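# Insert door knob spindle through latch from base side

## Task

Push the knob's square spindle squarely through the square hole in the latch, entering from the side of the door that faces the robot's base (entering from the other side is a failure), and keep going until the knob's round plate sits flush against the wood. At the end the knob must stay seated without the robot supporting it, and the gripper must have released it and backed away.

## Robot and tools

ROBOT. A single seven-joint arm with a two-finger parallel gripper. Its only camera is cam_wrist (672x504, pinhole with radial distortion, fovy about 75.5 deg, fx=fy=325.445, cx=333.486, cy=251.924), mounted on the hand. A part you hold may occasionally be tugged, and loose objects may be nudged. Nothing may leave the table.

FRAMES. Results report the hand in the scene frame: origin on the table surface directly under the arm's base, +z up, +y to the left when facing along +x. The base itself may be slightly tilted to the table. end_effector_position (metres) is the spot between the finger pads when closed; end_effector_quat_wxyz is its orientation. In the gripper's own frame the fingers point along +z and open and close along y. Closed fingertips extend about 33 mm past that point, open ones about 9 mm, and tips travel roughly 24 mm outward while closing, so leave that clearance above surfaces. The reported position grows less accurate at long reach.

ROW FORMAT. Every motion command is one row of 10 numbers, each in [-1, 1], for this one arm, in this exact order: shoulder, upper arm roll, waist, wrist roll, elbow, wrist pitch, forearm roll, gripper position, gripper force_limit, gripper speed. The first seven are joint offsets, not absolute angles, scaled so 1.0 equals 1.427 rad for shoulder, upper arm roll, waist and elbow, 3.044 rad for forearm roll, 2.596 rad for wrist pitch and 3.91 rad for wrist roll. Every list by joint in a result (Joint positions, Joint velocities, Joint targets) uses the same order, in rad and rad/s.

JOINT RANGES (rad): waist -2.744..2.744, shoulder -1.784..1.784, upper arm roll -2.901..2.901, elbow -3.042..-0.152, forearm roll -2.807..2.807, wrist pitch 0.544..4.517, wrist roll -3.016..3.016. True ends may differ by up to 0.018 rad. An action that would push a joint more than 0.018 rad outward beyond its range is refused; if the first action of a call fails this check, or any action is malformed, the whole call does nothing. A joint commanded beyond its real end is stopped there and the result may print "joint sent to its limit" (its absence proves nothing).

GRIPPER NUMBERS. position: +1 fully open (140 mm gap), about -0.8 pads touching, -1 close until blocked. force_limit: -1 about 14 N, 0 about 60 N, +1 about 107 N. speed: -1 about 30 mm/s, 0 about 140, +1 about 250. object_status: 0 moving, 1 blocked while opening, 2 blocked while closing (a grasp), 3 reached the request or pads met. Grip with -1 and confirm status 2. To squeeze harder while holding, raise force_limit and switch position between -1 and -0.98. position_measured is in nonlinear counts, 3 open to 230 closed.

TOOLS.
execute_actions(actions): a list of actions; each action is a table of up to 15 rows, one per 1/30 s step (0.5 s per action); a short table repeats its final row. Offsets in every row of an action are relative to the joint angles when that action began (for the first action, the last reported angles). An empty list just returns state and images. Results include step readings, with HELD on steps that were restrained.
move(target, speed, blocking): target is one row; its offsets count from the Joint positions in the latest result that showed them. All joints follow paths finishing together (so the hand curves), lasting 0.5 to 10 s; speed is the peak rad/s of the joint with the longest travel, 0.01 to 2, default 0.5. Paths ignore obstacles; faster contact hits harder and aiming past a contact presses harder. Finger values apply at the start. The extra "move:" line reports the outcome (done, off_target, moving, held, fault), limits=held or limits=none, and the joint farthest from target. With blocking=false you get a result after 0.5 s; until a result shows the move ended, other motion calls are refused, so use wait or stop.
wait(seconds): 0 to 10, the arm keeps its last command; returns early when a running move ends.
stop(): brakes a running move (needs stopping distance); fingers continue.
zoom_image(camera, region): camera "cam_wrist", region [x0, y0, x1, y1] in image pixels from top-left, at most 504x504.
finished_scene(scene): give the current scene number to end it irrevocably; the result tells whether it succeeded and presents any following task. Replying without a tool call ends everything.

MOTION LIMITS. Per step, each joint target stays within 0.248 rad of its measured angle (shoulder, upper arm roll, waist, elbow), 0.677 (forearm roll), 0.715 (wrist pitch), 1.54 (wrist roll), and targets are scaled back if the hand would jump over 70 mm. Large moves may need several actions; finish leftovers with new commands. "joint command not followed" means a clearance check (which treats mounting blocks and posts as arm) altered targets.

AVOID. A contact torque reaching a joint's load limit (N m: waist 35, shoulder 35, upper arm roll 32, elbow 30, forearm roll 12, wrist pitch 12, wrist roll 12) or an external force of 40 N anywhere on the arm, tool or held part (its weight included) freezes the arm for 10 s and drops the rest of the call. Holding loads heats motors; a MOTOR HOT warning precedes an OVER-TEMPERATURE FAULT brake. Avoid drops, slips, slams, hard impacts and heavy pushing; insert gently and square to the socket.

Each tool is called as name([rows], argument=value, ...), one row to a line, values as JSON.

## Session

execute_actions(actions=[])

Scene clock: 0.00 s.
end_effector_position=(+0.3802, -0.3195, +0.1696) position_measured=3 object_status=3 end_effector_quat_wxyz=(+0.074, +0.260, +0.816, +0.511)
Joint names: [shoulder, upper arm roll, waist, wrist roll, elbow, wrist pitch, forearm roll]
Joint positions: [ 0.695 -0.09  -1.104  0.661 -1.747  1.522  0.787]
Joint velocities: [ 0.     0.001 -0.001 -0.001  0.    -0.     0.   ]
Joint targets: [0.695 -0.090 -1.104 0.661 -1.747 1.522 0.787]

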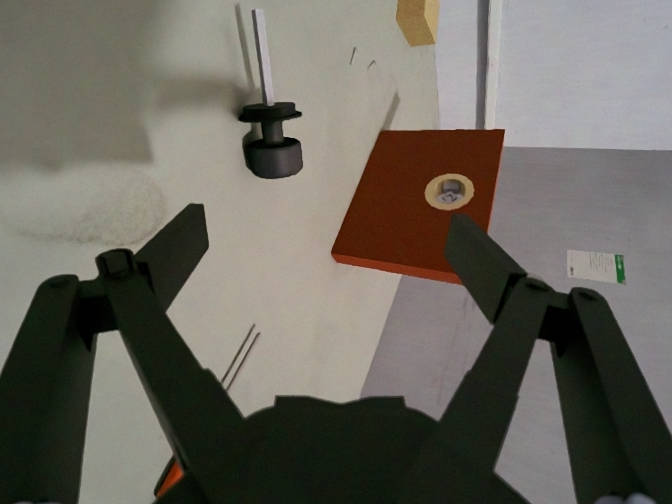

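zoom_image(camera="cam_wrist", region=[200, 0, 560, 300])

zoom_image(camera="cam_wrist", region=[400, 150, 500, 230])

Region (200, 0, 560, 300) of cam_wrist's 672x504 image, scaled by 1.400, with more detail than that image has.

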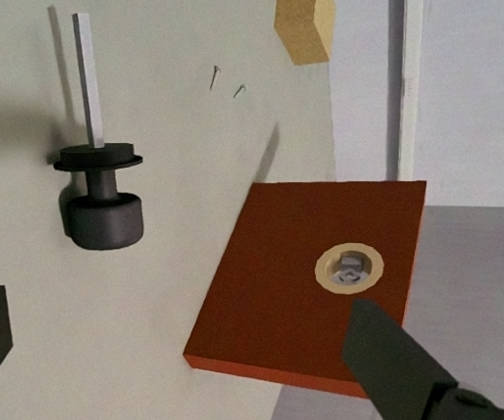

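Region (400, 150, 500, 230) of cam_wrist's 672x504 image, scaled by 5.040, with more detail than that image has; it fills the top 403 rows of this view, and the rest is white.

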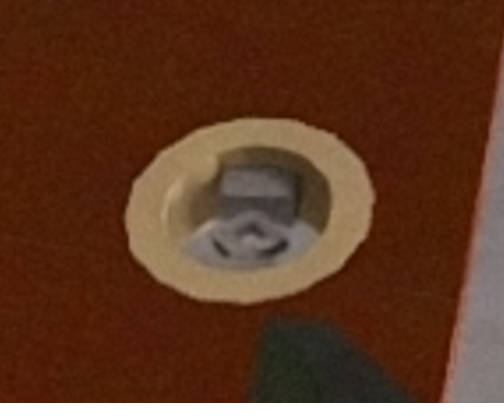

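move(target=[-0.8747,0.063,0.42,-0.538,-0.524,0.1616,-0.2585,1,0,0], speed=1.0)

Scene clock: 61.03 s.
end_effector_position=(+0.3367, -0.1707, +0.3633) position_measured=3 object_status=3 end_effector_quat_wxyz=(+0.005, +0.953, -0.302, +0.003)
Joint names: [shoulder, upper arm roll, waist, wrist roll, elbow, wrist pitch, forearm roll]
Joint positions: [-0.551 -0.001 -0.507 -1.438 -2.493  1.939  0.002]
Joint velocities: [ 0.    -0.    -0.001 -0.008 -0.001 -0.001 -0.001]
Joint targets: [-0.553 -0.000 -0.505 -1.443 -2.494 1.941 0.000]
move: done; limits=none; farthest joint: the wrist roll, 0.005 radians from its target (2.103 radians at the start)

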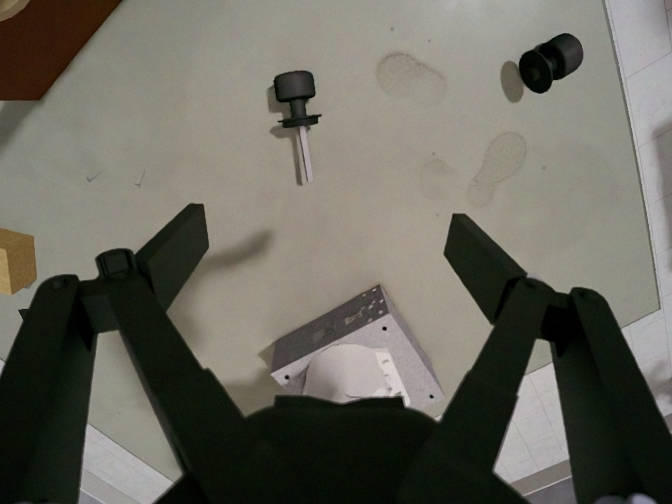

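zoom_image(camera="cam_wrist", region=[240, 50, 360, 200])

zoom_image(camera="cam_wrist", region=[0, 0, 240, 200])

move(target=[0,0,0.3,0.0,0,0,0,1,0,0], speed=0.8)

Region (240, 50, 360, 200) of cam_wrist's 672x504 image, scaled by 3.360, with more detail than that image has; it fills the left 403 columns of this view, and the rest is white.

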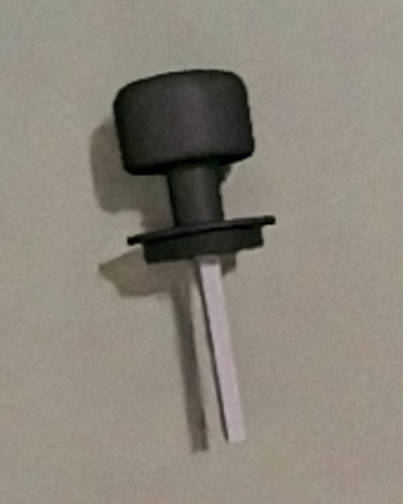

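Region (0, 0, 240, 200) of cam_wrist's 672x504 image, scaled by 2.100, with more detail than that image has.

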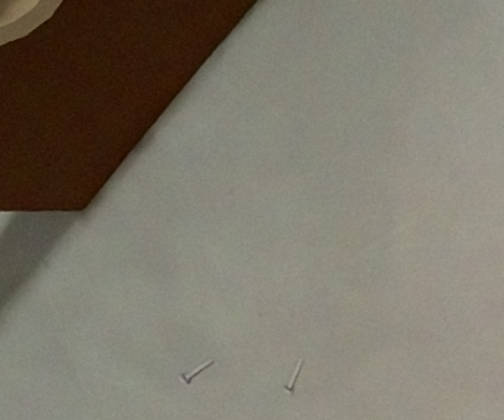

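Scene clock: 71.63 s.
end_effector_position=(+0.3786, -0.0153, +0.3613) position_measured=3 object_status=3 end_effector_quat_wxyz=(+0.006, +0.996, -0.092, +0.001)
Joint names: [shoulder, upper arm roll, waist, wrist roll, elbow, wrist pitch, forearm roll]
Joint positions: [-0.551  0.001 -0.082 -1.44  -2.493  1.939  0.002]
Joint velocities: [-0.  0.  0.  0. -0.  0. -0.]
Joint targets: [-0.551 -0.001 -0.079 -1.438 -2.493 1.939 0.002]
move: done; limits=none; farthest joint: the waist, 0.003 radians from its target (0.428 radians at the start)

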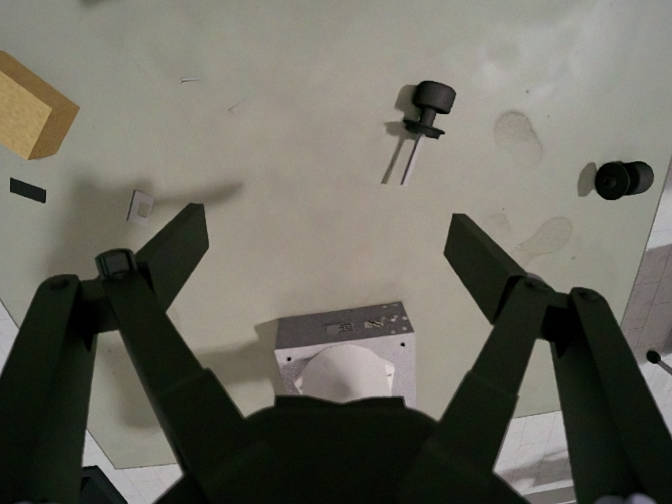

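move(target=[0,0,0.2327,0.7895,0,0,0,1,0,0], speed=1.5)

Scene clock: 96.50 s.
end_effector_position=(+0.3643, +0.1085, +0.3595) position_measured=3 object_status=3 end_effector_quat_wxyz=(-0.000, -0.103, +0.995, -0.006)
Joint names: [shoulder, upper arm roll, waist, wrist roll, elbow, wrist pitch, forearm roll]
Joint positions: [-0.551  0.001  0.248  1.642 -2.493  1.939  0.002]
Joint velocities: [ 0.     0.001  0.001  0.007 -0.    -0.     0.   ]
Joint targets: [-0.551 0.001 0.250 1.647 -2.493 1.939 0.002]
move: done; limits=none; farthest joint: the wrist roll, 0.005 radians from its target (3.087 radians at the start)

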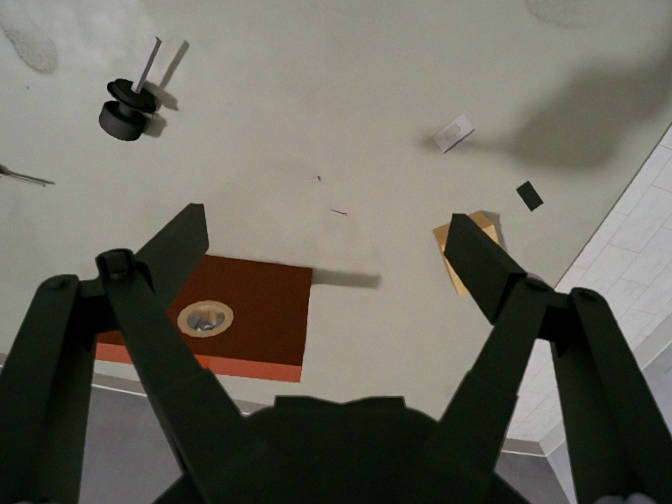

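zoom_image(camera="cam_wrist", region=[90, 25, 210, 145])

zoom_image(camera="cam_wrist", region=[165, 285, 245, 350])

zoom_image(camera="cam_wrist", region=[290, 160, 370, 230])

Region (90, 25, 210, 145) of cam_wrist's 672x504 image, scaled by 4.200, with more detail than that image has.

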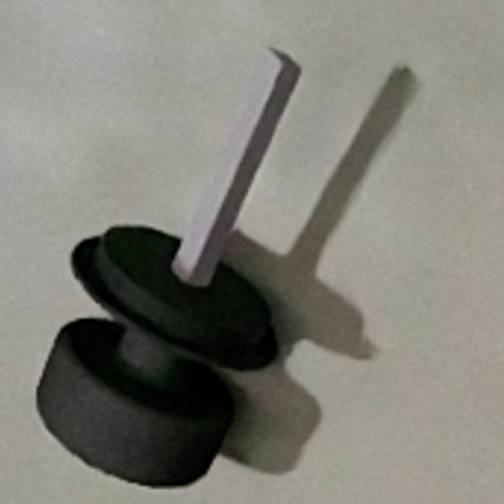

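Region (165, 285, 245, 350) of cam_wrist's 672x504 image, scaled by 6.300, with more detail than that image has; it fills the top 410 rows of this view, and the rest is white.

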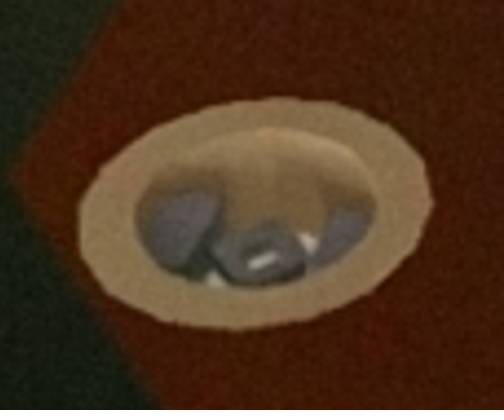

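Region (290, 160, 370, 230) of cam_wrist's 672x504 image, scaled by 6.300, with more detail than that image has; it fills the top 441 rows of this view, and the rest is white.

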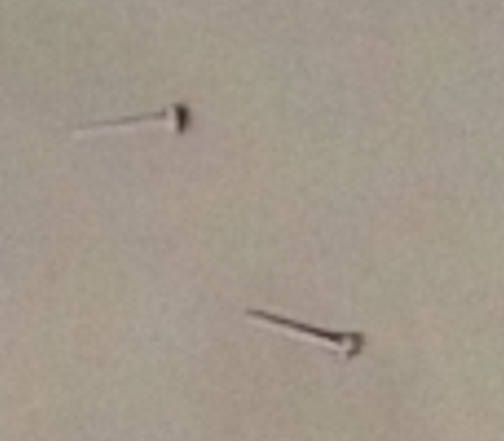

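move(target=[0.3342,0,-0.4765,-0.8028,-0.1184,0.2499,0,1,0,0], speed=1.5)

Scene clock: 126.83 s.
end_effector_position=(+0.3869, -0.1623, +0.1526) position_measured=3 object_status=3 end_effector_quat_wxyz=(+0.006, +0.971, -0.238, +0.004)
Joint names: [shoulder, upper arm roll, waist, wrist roll, elbow, wrist pitch, forearm roll]
Joint positions: [-0.076  0.001 -0.43  -1.492 -2.66   2.586  0.002]
Joint velocities: [-0.     0.001  0.002 -0.006 -0.001 -0.     0.   ]
Joint targets: [-0.075 0.001 -0.432 -1.497 -2.662 2.588 0.002]
move: done; limits=none; farthest joint: the wrist roll, 0.005 radians from its target (3.141 radians at the start)

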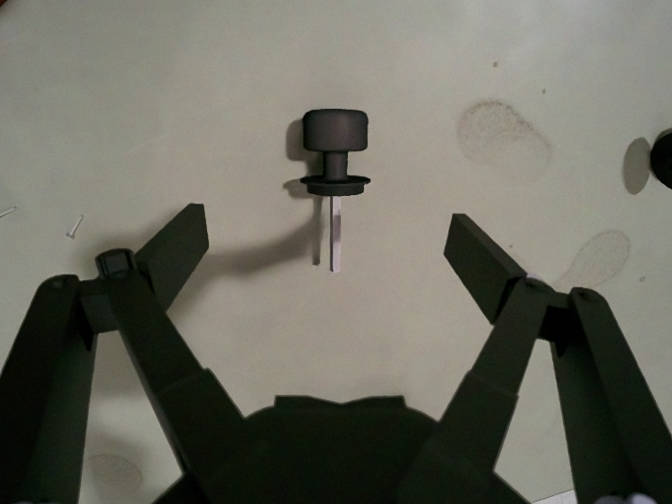

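move(target=[0.2392,0,-0.0154,-0.0064,0.0823,0.0855,0,1,0,0], speed=0.5)

Scene clock: 150.90 s.
end_effector_position=(+0.4139, -0.1846, +0.0613) position_measured=3 object_status=3 end_effector_quat_wxyz=(+0.006, +0.971, -0.237, +0.002)
Joint names: [shoulder, upper arm roll, waist, wrist roll, elbow, wrist pitch, forearm roll]
Joint positions: [ 0.263  0.001 -0.449 -1.513 -2.545  2.806  0.002]
Joint velocities: [-0.002 -0.001 -0.    -0.003 -0.001  0.004 -0.002]
Joint targets: [0.265 0.001 -0.452 -1.517 -2.543 2.808 0.002]
move: done; limits=none; farthest joint: the wrist roll, 0.004 radians from its target (0.023 radians at the start)

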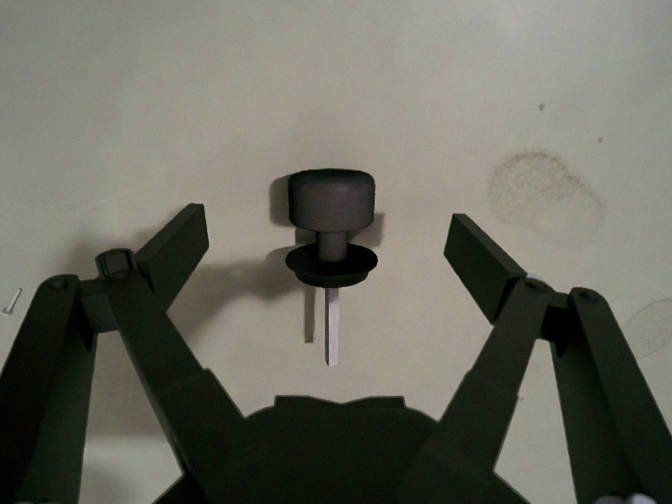

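move(target=[0.0675,0,-0.007,-0.003,0.032,0.021,0,0.3,0,0], speed=0.2)

Scene clock: 165.00 s.
end_effector_position=(+0.4211, -0.1920, +0.0351) position_measured=91 object_status=3 end_effector_quat_wxyz=(+0.006, +0.971, -0.237, +0.003)
Joint names: [shoulder, upper arm roll, waist, wrist roll, elbow, wrist pitch, forearm roll]
Joint positions: [ 0.358  0.001 -0.457 -1.52  -2.5    2.858  0.002]
Joint velocities: [-0.001 -0.     0.    -0.002  0.     0.005  0.   ]
Joint targets: [0.360 0.001 -0.459 -1.524 -2.499 2.860 0.002]
move: done; limits=none; farthest joint: the wrist roll, 0.005 radians from its target (0.011 radians at the start)

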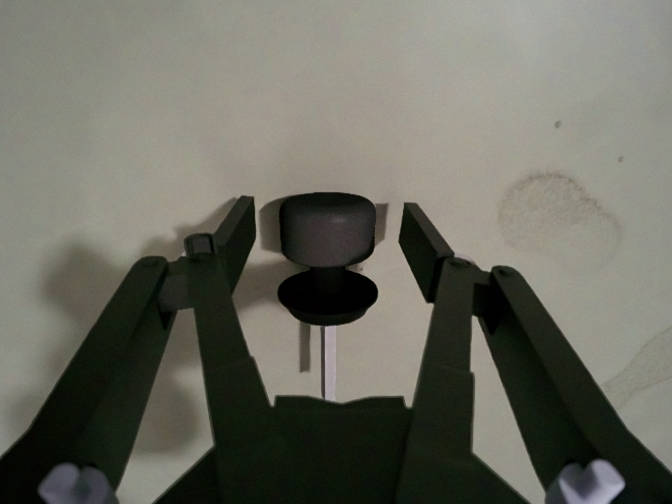

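move(target=[0.1735,0,0,0,0.3672,-0.275,0,0.3,0,0], speed=0.5)

Scene clock: 193.47 s.
end_effector_position=(+0.4251, -0.1933, +0.0381) position_measured=91 object_status=3 end_effector_quat_wxyz=(-0.035, +0.949, -0.233, -0.209)
Joint names: [shoulder, upper arm roll, waist, wrist roll, elbow, wrist pitch, forearm roll]
Joint positions: [ 0.604  0.001 -0.457 -1.521 -1.978  2.146  0.002]
Joint velocities: [ 0.001 -0.001 -0.    -0.001  0.    -0.003 -0.   ]
Joint targets: [0.605 0.001 -0.457 -1.520 -1.977 2.144 0.002]
move: done; limits=none; farthest joint: the shoulder, 0.002 radians from its target (0.247 radians at the start)

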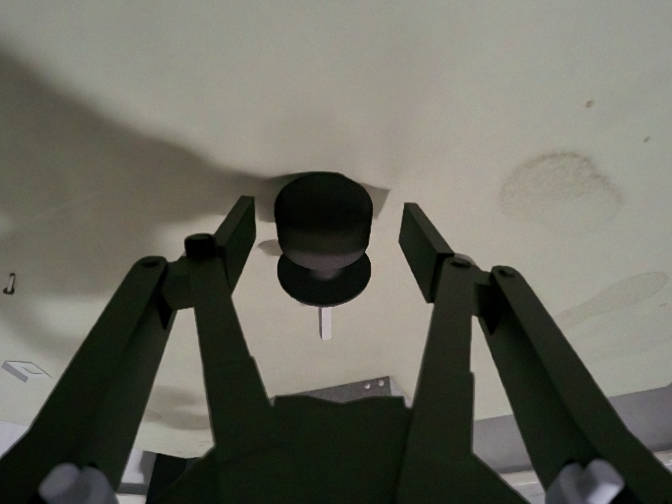

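execute_actions([
  [[0,0,0.006,0,0,0,0,0.0,0,0]],
  [[0,0,0,0,0,0,0,-1,0.2,-0.6]],
  [[0,0,0,0,0,0,0,-1,0.2,-0.6]],
])

zoom_image(camera="cam_wrist", region=[250, 150, 410, 360])

Scene clock: 201.37 s.
end_effector_position=(+0.4263, -0.1907, +0.0384) position_measured=149 object_status=2 end_effector_quat_wxyz=(-0.034, +0.950, -0.230, -0.209)
Joint names: [shoulder, upper arm roll, waist, wrist roll, elbow, wrist pitch, forearm roll]
Joint positions: [ 0.603  0.    -0.451 -1.521 -1.978  2.145  0.002]
Joint velocities: [-0.     0.    -0.002 -0.001  0.001 -0.     0.001]
Joint targets: [0.603 0.000 -0.451 -1.521 -1.978 2.145 0.002]
Step readings (joint positions; steps 1 to 15: 1st action; 16 to 30: 2nd action; 31 to 45: 3rd action):
0: [0.604 0.001 -0.457 -1.521 -1.978 2.145 0.002]
1: [0.604 0.000 -0.456 -1.521 -1.978 2.145 0.002]
2: [0.604 0.000 -0.455 -1.521 -1.978 2.145 0.002]
4: [0.604 0.000 -0.452 -1.521 -1.978 2.145 0.002]
8: [0.604 0.000 -0.451 -1.521 -1.978 2.145 0.002]
15: [0.604 0.000 -0.451 -1.521 -1.978 2.145 0.002]
16: [0.604 0.000 -0.451 -1.521 -1.978 2.145 0.002]
17: [0.604 0.000 -0.451 -1.521 -1.978 2.145 0.002]
19: [0.604 0.000 -0.451 -1.521 -1.978 2.145 0.002]
23: [0.603 0.000 -0.451 -1.521 -1.978 2.145 0.002]
30: [0.603 0.000 -0.451 -1.521 -1.978 2.145 0.002]
31: [0.603 0.000 -0.451 -1.521 -1.978 2.145 0.002]
32: [0.603 0.000 -0.451 -1.521 -1.978 2.145 0.002]
34: [0.603 0.000 -0.451 -1.521 -1.978 2.145 0.002]
38: [0.603 0.000 -0.451 -1.521 -1.978 2.145 0.002]
45: Joint positions above

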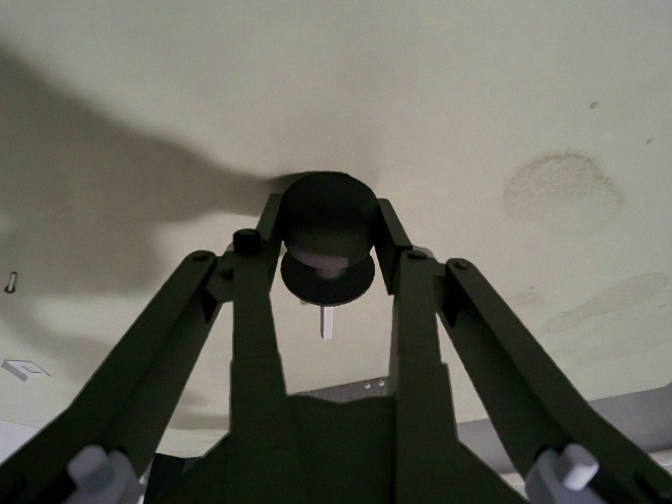

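Region (250, 150, 410, 360) of cam_wrist's 672x504 image, scaled by 2.400, with more detail than that image has; it fills the left 384 columns of this view, and the rest is white.

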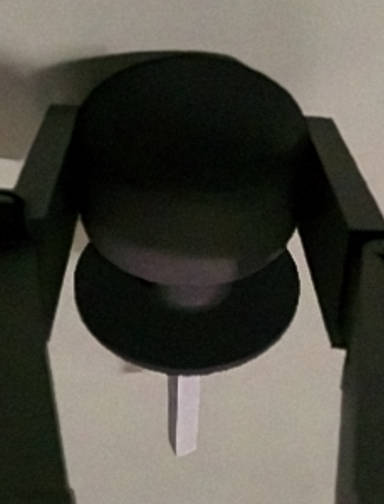

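move(target=[-0.4226,0,0,0,-0.3658,0.1368,0,-1,0.2,-0.6], speed=0.6)

Scene clock: 212.87 s.
end_effector_position=(+0.4237, -0.1882, +0.1693) position_measured=149 object_status=2 end_effector_quat_wxyz=(+0.005, +0.972, -0.234, -0.001)
Joint names: [shoulder, upper arm roll, waist, wrist roll, elbow, wrist pitch, forearm roll]
Joint positions: [ 0.004  0.    -0.451 -1.521 -2.5    2.497  0.002]
Joint velocities: [-0.001  0.    -0.002 -0.001 -0.001  0.004  0.002]
Joint targets: [0.000 0.000 -0.451 -1.521 -2.500 2.500 0.002]
move: done; limits=none; farthest joint: the shoulder, 0.004 radians from its target (0.603 radians at the start)

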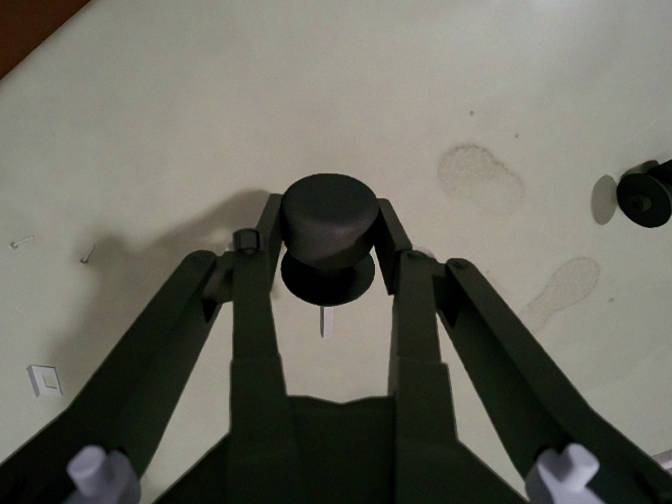

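move(target=[-0.2061,0,0.2509,0.7509,-0.316,0.1903,0,-1,0.2,-0.6], speed=1.2)

Scene clock: 218.50 s.
end_effector_position=(+0.4216, -0.0264, +0.1781) position_measured=149 object_status=2 end_effector_quat_wxyz=(+0.159, -0.047, +0.986, -0.024)
Joint names: [shoulder, upper arm roll, waist, wrist roll, elbow, wrist pitch, forearm roll]
Joint positions: [-0.286  0.    -0.095  1.41  -2.952  2.984  0.002]
Joint velocities: [ 0.002  0.001 -0.001  0.007 -0.001  0.001 -0.002]
Joint targets: [-0.290 0.000 -0.093 1.415 -2.951 2.991 0.002]
move: done; limits=none; farthest joint: the wrist pitch, 0.006 radians from its target (0.494 radians at the start)

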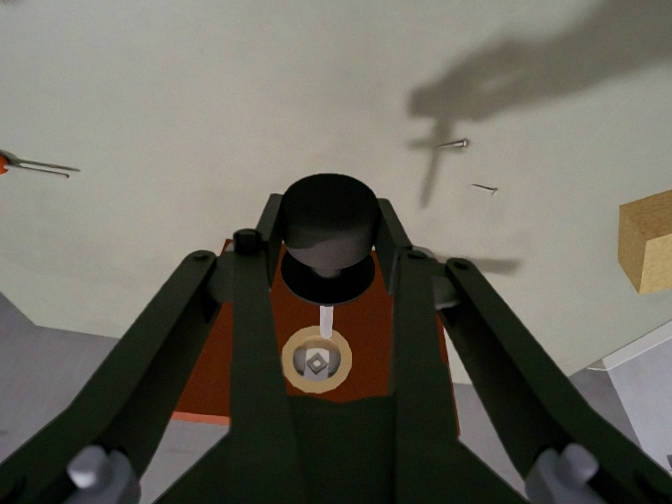

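zoom_image(camera="cam_wrist", region=[275, 300, 365, 400])

Region (275, 300, 365, 400) of cam_wrist's 672x504 image, scaled by 5.040, with more detail than that image has; it fills the left 454 columns of this view, and the rest is white.

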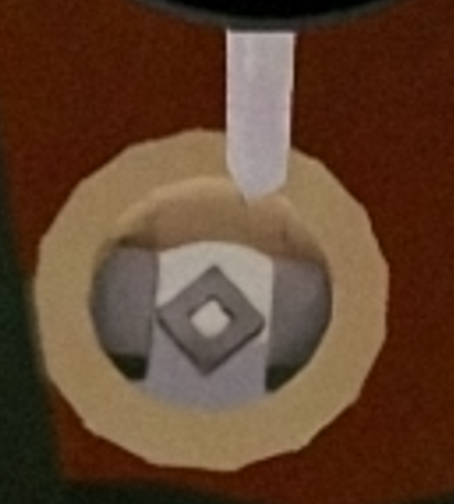

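zoom_image(camera="cam_wrist", region=[140, 200, 520, 480])

Region (140, 200, 520, 480) of cam_wrist's 672x504 image, scaled by 1.326, with more detail than that image has; it fills the top 371 rows of this view, and the rest is white.

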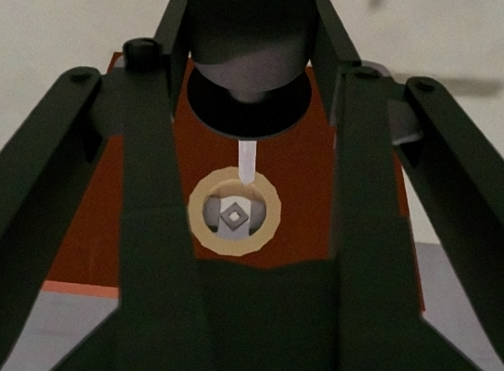

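move(target=[0,0,0.732,0,0,0,0,-1,0.2,-0.6], speed=1.0)

move(target=[0.394,0,0,-0.379,0.3036,0.3255,0.624,-1,0.2,-0.6], speed=1.0)

Scene clock: 311.83 s.
end_effector_position=(+0.2352, +0.3507, +0.1713) position_measured=149 object_status=2 end_effector_quat_wxyz=(+0.141, -0.532, +0.833, +0.056)
Joint names: [shoulder, upper arm roll, waist, wrist roll, elbow, wrist pitch, forearm roll]
Joint positions: [-0.285  0.002  0.947  1.412 -2.952  2.982  0.002]
Joint velocities: [ 0.    -0.     0.    -0.002  0.001 -0.001  0.   ]
Joint targets: [-0.286 0.000 0.949 1.410 -2.952 2.984 0.002]
move: done; limits=none; farthest joint: the waist, 0.002 radians from its target (1.044 radians at the start)

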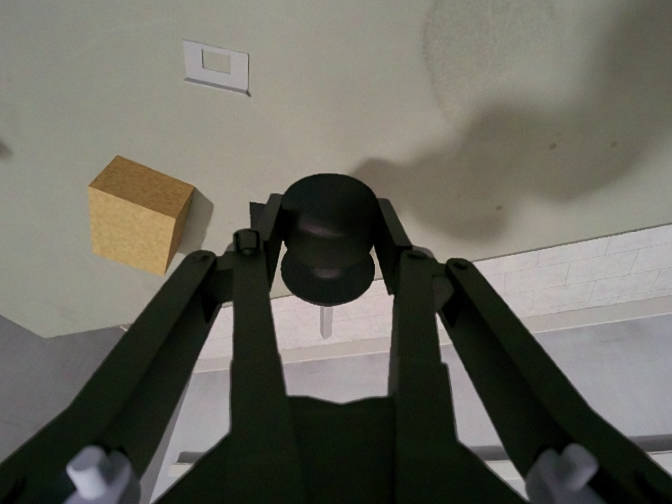

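Scene clock: 315.30 s.
end_effector_position=(+0.4085, +0.1547, +0.1642) position_measured=149 object_status=2 end_effector_quat_wxyz=(+0.224, -0.283, +0.905, -0.227)
Joint names: [shoulder, upper arm roll, waist, wrist roll, elbow, wrist pitch, forearm roll]
Joint positions: [ 0.277  0.003  0.947 -0.066 -2.522  3.821  1.901]
Joint velocities: [-0.001 -0.001  0.001 -0.006  0.     0.002 -0.001]
Joint targets: [0.277 0.002 0.947 -0.070 -2.519 3.827 1.902]
move: done; limits=none; farthest joint: the wrist pitch, 0.006 radians from its target (0.845 radians at the start)

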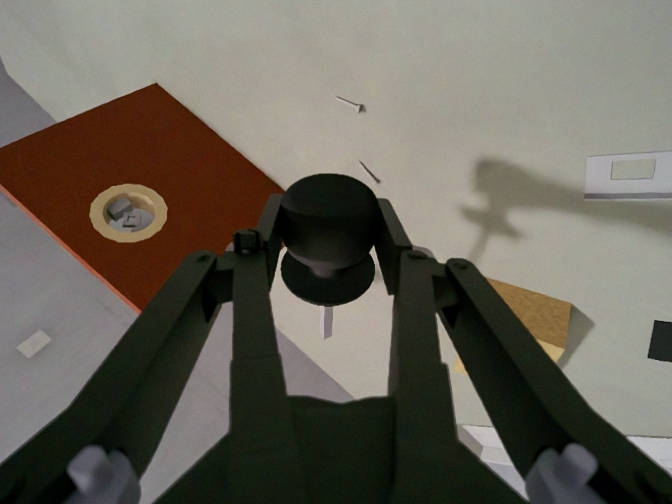

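move(target=[0,-0.003,-0.2937,-0.0028,0.0035,0.0054,0,-1,0.2,-0.6], speed=0.5)

zoom_image(camera="cam_wrist", region=[275, 300, 375, 400])

Scene clock: 318.80 s.
end_effector_position=(+0.4366, -0.0277, +0.1693) position_measured=149 object_status=2 end_effector_quat_wxyz=(+0.175, -0.089, +0.942, -0.274)
Joint names: [shoulder, upper arm roll, waist, wrist roll, elbow, wrist pitch, forearm roll]
Joint positions: [ 0.277 -0.003  0.531 -0.073 -2.52   3.829  1.901]
Joint velocities: [-0.001 -0.     0.    -0.003 -0.    -0.     0.   ]
Joint targets: [0.277 -0.001 0.528 -0.077 -2.517 3.835 1.901]
move: done; limits=none; farthest joint: the wrist pitch, 0.007 radians from its target (0.014 radians at the start)

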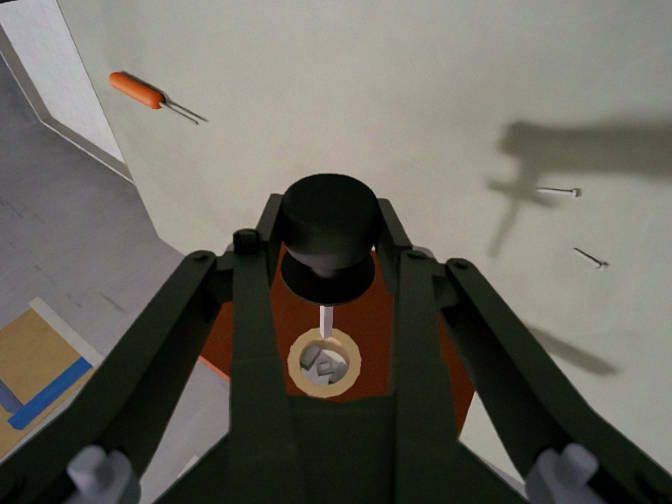

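Region (275, 300, 375, 400) of cam_wrist's 672x504 image, scaled by 5.040, with more detail than that image has.

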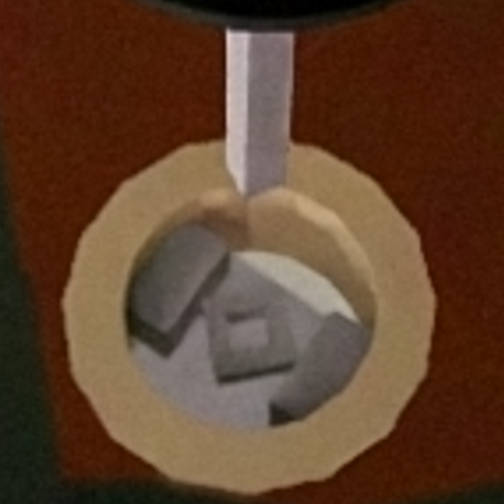

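zoom_image(camera="cam_wrist", region=[310, 300, 345, 345])

zoom_image(camera="cam_wrist", region=[305, 345, 345, 385])

Region (310, 300, 345, 345) of cam_wrist's 672x504 image, scaled by 11.200, with more detail than that image has.

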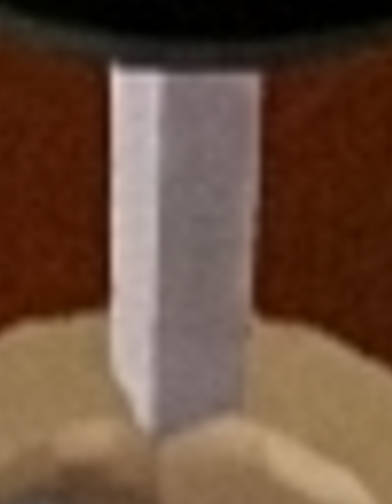

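Region (305, 345, 345, 385) of cam_wrist's 672x504 image, scaled by 12.600, with more detail than that image has.

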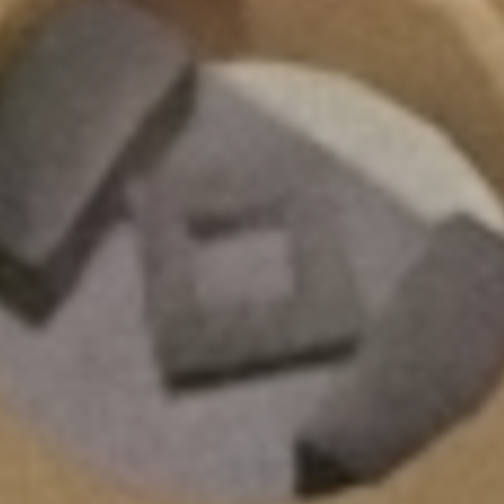

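move(target=[-0.1051,0.002,-0.104,-0.0645,-0.0105,-0.0748,0.0499,-1,0.2,-0.6], speed=0.25)

zoom_image(camera="cam_wrist", region=[275, 300, 375, 400])

Scene clock: 352.50 s.
end_effector_position=(+0.4365, -0.0283, +0.1682) position_measured=149 object_status=2 end_effector_quat_wxyz=(+0.175, -0.073, +0.966, -0.174)
Joint names: [shoulder, upper arm roll, waist, wrist roll, elbow, wrist pitch, forearm roll]
Joint positions: [ 0.131 -0.001  0.385 -0.321 -2.535  3.633  2.052]
Joint velocities: [-0.    -0.001 -0.    -0.006  0.002  0.     0.001]
Joint targets: [0.127 0.000 0.382 -0.326 -2.535 3.634 2.053]
move: done; limits=none; farthest joint: the shoulder, 0.004 radians from its target (0.150 radians at the start)

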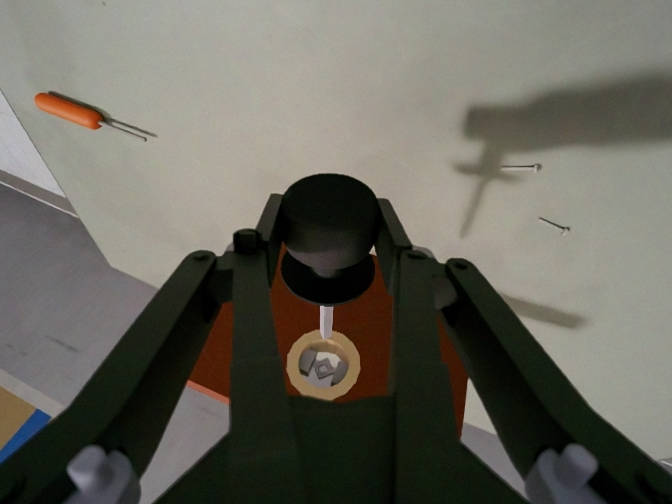

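Region (275, 300, 375, 400) of cam_wrist's 672x504 image, scaled by 5.040, with more detail than that image has.

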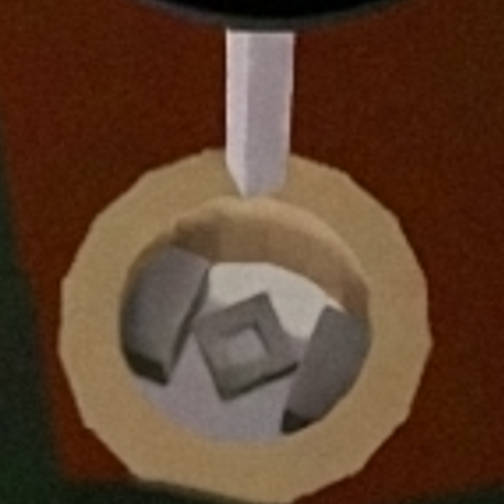

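move(target=[0.0331,0,-0.0172,-0.02,0.06,0.0085,0.0148,-1,0.2,-0.6], speed=0.1)

zoom_image(camera="cam_wrist", region=[275, 300, 375, 400])

Scene clock: 373.47 s.
end_effector_position=(+0.4559, -0.0283, +0.1699) position_measured=149 object_status=2 end_effector_quat_wxyz=(+0.174, -0.072, +0.966, -0.179)
Joint names: [shoulder, upper arm roll, waist, wrist roll, elbow, wrist pitch, forearm roll]
Joint positions: [ 0.178 -0.001  0.363 -0.395 -2.452  3.651  2.096]
Joint velocities: [ 0.     0.     0.    -0.006  0.001  0.     0.001]
Joint targets: [0.178 -0.001 0.360 -0.399 -2.449 3.656 2.097]
move: done; limits=none; farthest joint: the wrist roll, 0.005 radians from its target (0.076 radians at the start)

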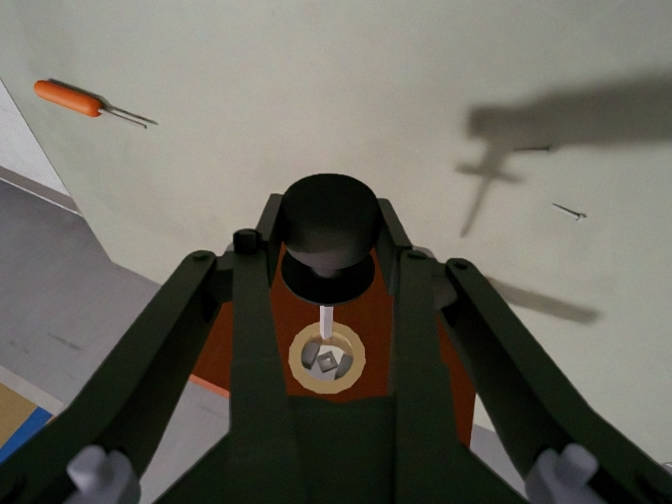

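Region (275, 300, 375, 400) of cam_wrist's 672x504 image, scaled by 5.040, with more detail than that image has.

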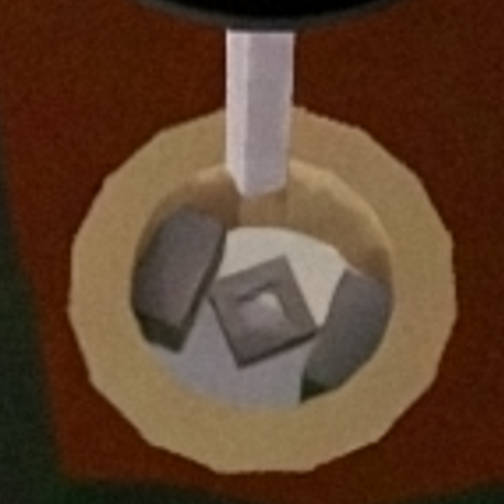

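move(target=[0.0394,0,-0.0227,-0.0249,0.0733,0.005,0.0189,-1,0.2,-0.6], speed=0.1)

zoom_image(camera="cam_wrist", region=[275, 290, 375, 390])

Scene clock: 382.37 s.
end_effector_position=(+0.4807, -0.0267, +0.1697) position_measured=149 object_status=2 end_effector_quat_wxyz=(+0.174, -0.071, +0.966, -0.178)
Joint names: [shoulder, upper arm roll, waist, wrist roll, elbow, wrist pitch, forearm roll]
Joint positions: [ 0.235 -0.001  0.332 -0.487 -2.35   3.66   2.153]
Joint velocities: [-0.001 -0.     0.    -0.007  0.     0.     0.001]
Joint targets: [0.235 -0.001 0.330 -0.492 -2.347 3.664 2.154]
move: done; limits=none; farthest joint: the wrist roll, 0.005 radians from its target (0.096 radians at the start)

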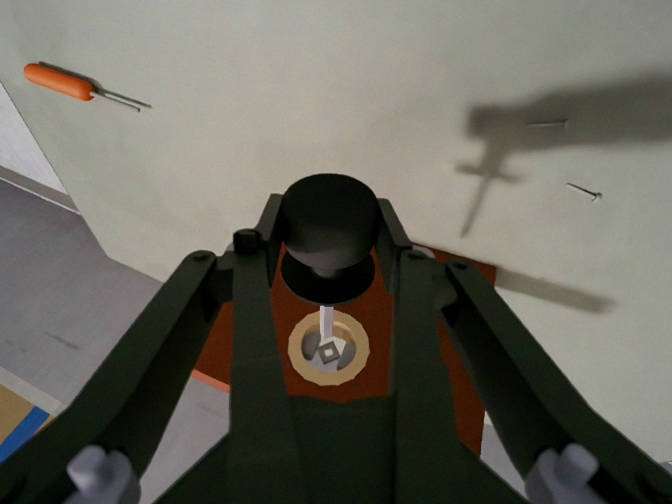

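Region (275, 290, 375, 390) of cam_wrist's 672x504 image, scaled by 5.040, with more detail than that image has.

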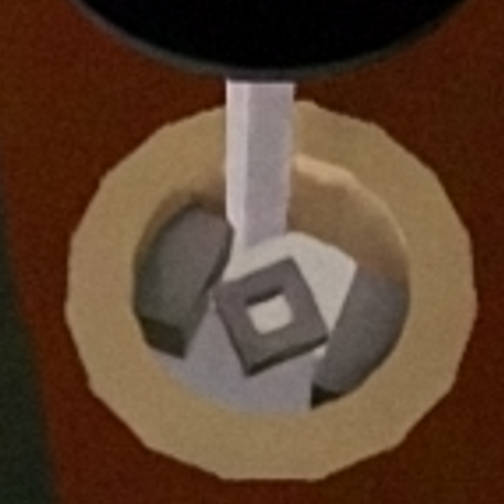

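move(target=[0.0184,0,-0.0044,-0.0091,0.032,0.0044,0.0079,-1,0.2,-0.6], speed=0.05)

zoom_image(camera="cam_wrist", region=[275, 290, 375, 390])

Scene clock: 421.80 s.
end_effector_position=(+0.4901, -0.0233, +0.1685) position_measured=149 object_status=2 end_effector_quat_wxyz=(+0.173, -0.071, +0.966, -0.178)
Joint names: [shoulder, upper arm roll, waist, wrist roll, elbow, wrist pitch, forearm roll]
Joint positions: [ 0.262 -0.001  0.329 -0.519 -2.308  3.667  2.176]
Joint velocities: [ 0.001 -0.    -0.001 -0.005 -0.001 -0.     0.001]
Joint targets: [0.261 -0.001 0.326 -0.523 -2.305 3.671 2.177]
move: done; limits=none; farthest joint: the elbow, 0.004 radians from its target (0.046 radians at the start)

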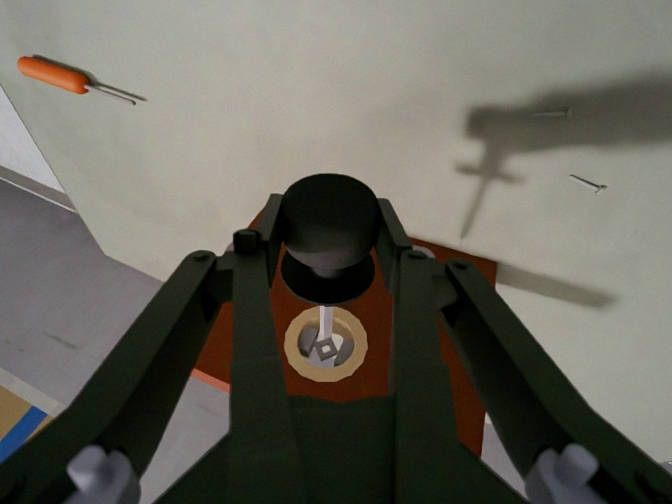

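Region (275, 290, 375, 390) of cam_wrist's 672x504 image, scaled by 5.040, with more detail than that image has.

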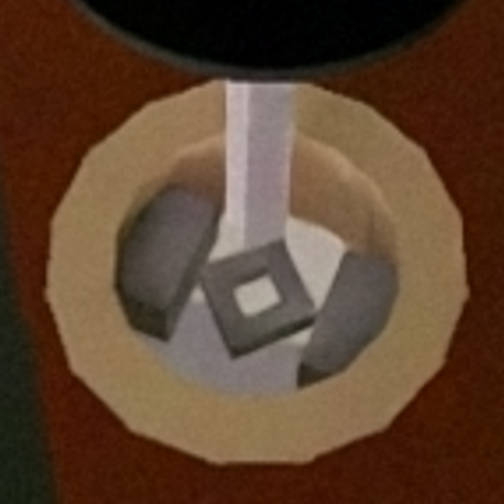

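move(target=[0.0245,0,-0.0117,-0.0152,0.0473,0.0053,0.0123,-1,0.2,-0.6], speed=0.05)

zoom_image(camera="cam_wrist", region=[275, 280, 375, 380])

Scene clock: 428.40 s.
end_effector_position=(+0.5049, -0.0215, +0.1684) position_measured=149 object_status=2 end_effector_quat_wxyz=(+0.173, -0.071, +0.966, -0.178)
Joint names: [shoulder, upper arm roll, waist, wrist roll, elbow, wrist pitch, forearm roll]
Joint positions: [ 0.298 -0.001  0.314 -0.573 -2.244  3.677  2.213]
Joint velocities: [-0.    -0.     0.    -0.006 -0.     0.    -0.001]
Joint targets: [0.297 -0.001 0.312 -0.578 -2.240 3.681 2.214]
move: done; limits=none; farthest joint: the wrist roll, 0.005 radians from its target (0.058 radians at the start)

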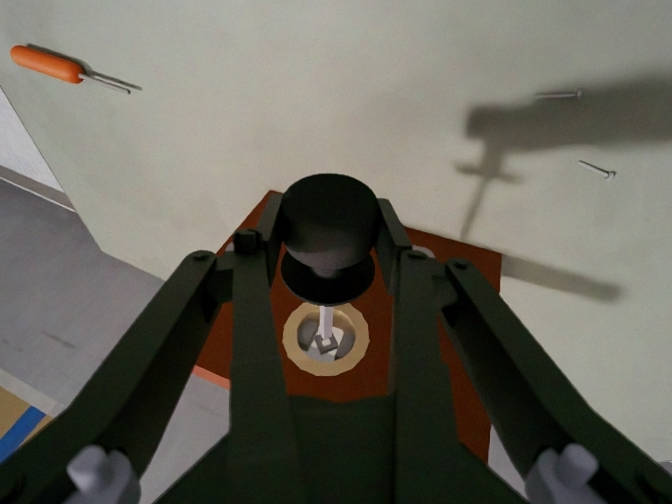

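Region (275, 280, 375, 380) of cam_wrist's 672x504 image, scaled by 5.040, with more detail than that image has.

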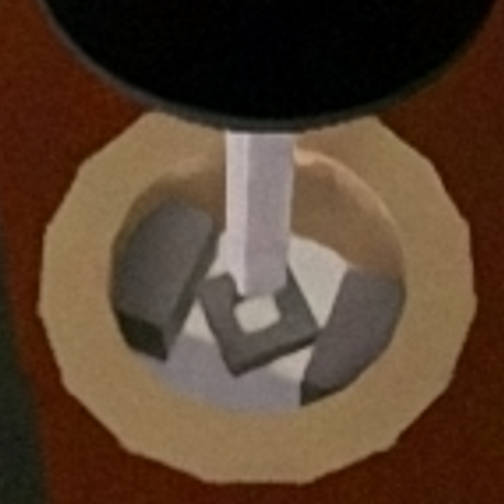

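move(target=[0.0198,0,-0.0096,-0.0128,0.0392,0.0046,0.0099,-1,0.2,-0.6], speed=0.04)

zoom_image(camera="cam_wrist", region=[290, 290, 360, 360])

Scene clock: 434.07 s.
end_effector_position=(+0.5171, -0.0199, +0.1682) position_measured=149 object_status=2 end_effector_quat_wxyz=(+0.173, -0.071, +0.966, -0.177)
Joint names: [shoulder, upper arm roll, waist, wrist roll, elbow, wrist pitch, forearm roll]
Joint positions: [ 0.326 -0.001  0.303 -0.619 -2.191  3.685  2.243]
Joint velocities: [-0.     0.001  0.001 -0.006  0.     0.     0.001]
Joint targets: [0.326 -0.001 0.300 -0.623 -2.188 3.689 2.243]
move: done; limits=none; farthest joint: the wrist pitch, 0.004 radians from its target (0.012 radians at the start)

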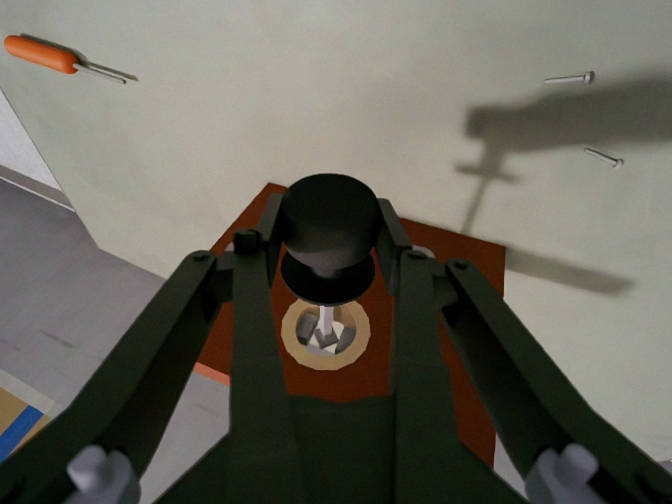

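Region (290, 290, 360, 360) of cam_wrist's 672x504 image, scaled by 7.200, with more detail than that image has.

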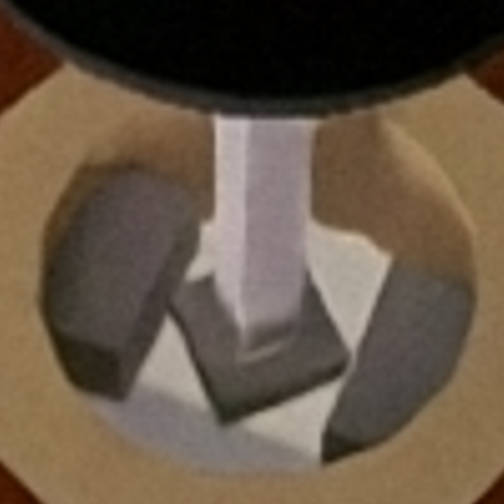

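move(target=[0.0066,0,-0.0048,-0.0053,0.0146,0.0025,0.0036,-1,0.2,-0.6], speed=0.02)

zoom_image(camera="cam_wrist", region=[290, 290, 360, 360])

Scene clock: 437.80 s.
end_effector_position=(+0.5209, -0.0198, +0.1678) position_measured=149 object_status=2 end_effector_quat_wxyz=(+0.173, -0.071, +0.966, -0.177)
Joint names: [shoulder, upper arm roll, waist, wrist roll, elbow, wrist pitch, forearm roll]
Joint positions: [ 0.337 -0.001  0.298 -0.635 -2.173  3.688  2.253]
Joint velocities: [ 0.    -0.     0.001 -0.008  0.002  0.002  0.   ]
Joint targets: [0.336 -0.001 0.296 -0.639 -2.170 3.692 2.254]
move: done; limits=none; farthest joint: the wrist roll, 0.005 radians from its target (0.019 radians at the start)

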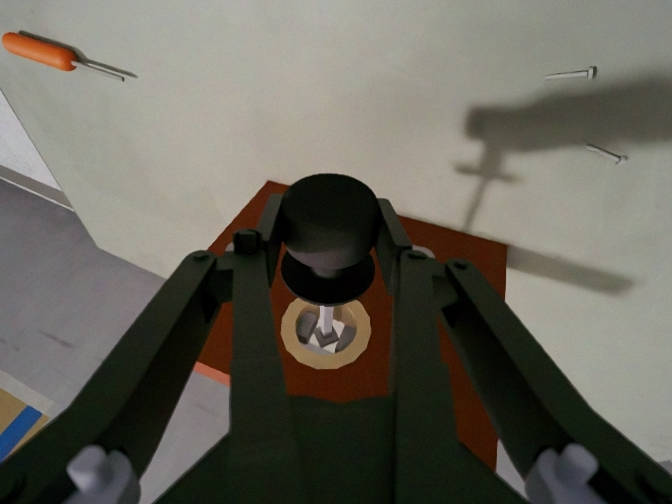

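Region (290, 290, 360, 360) of cam_wrist's 672x504 image, scaled by 7.200, with more detail than that image has.

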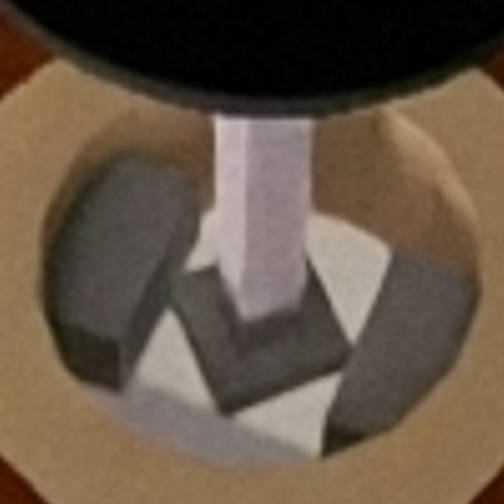

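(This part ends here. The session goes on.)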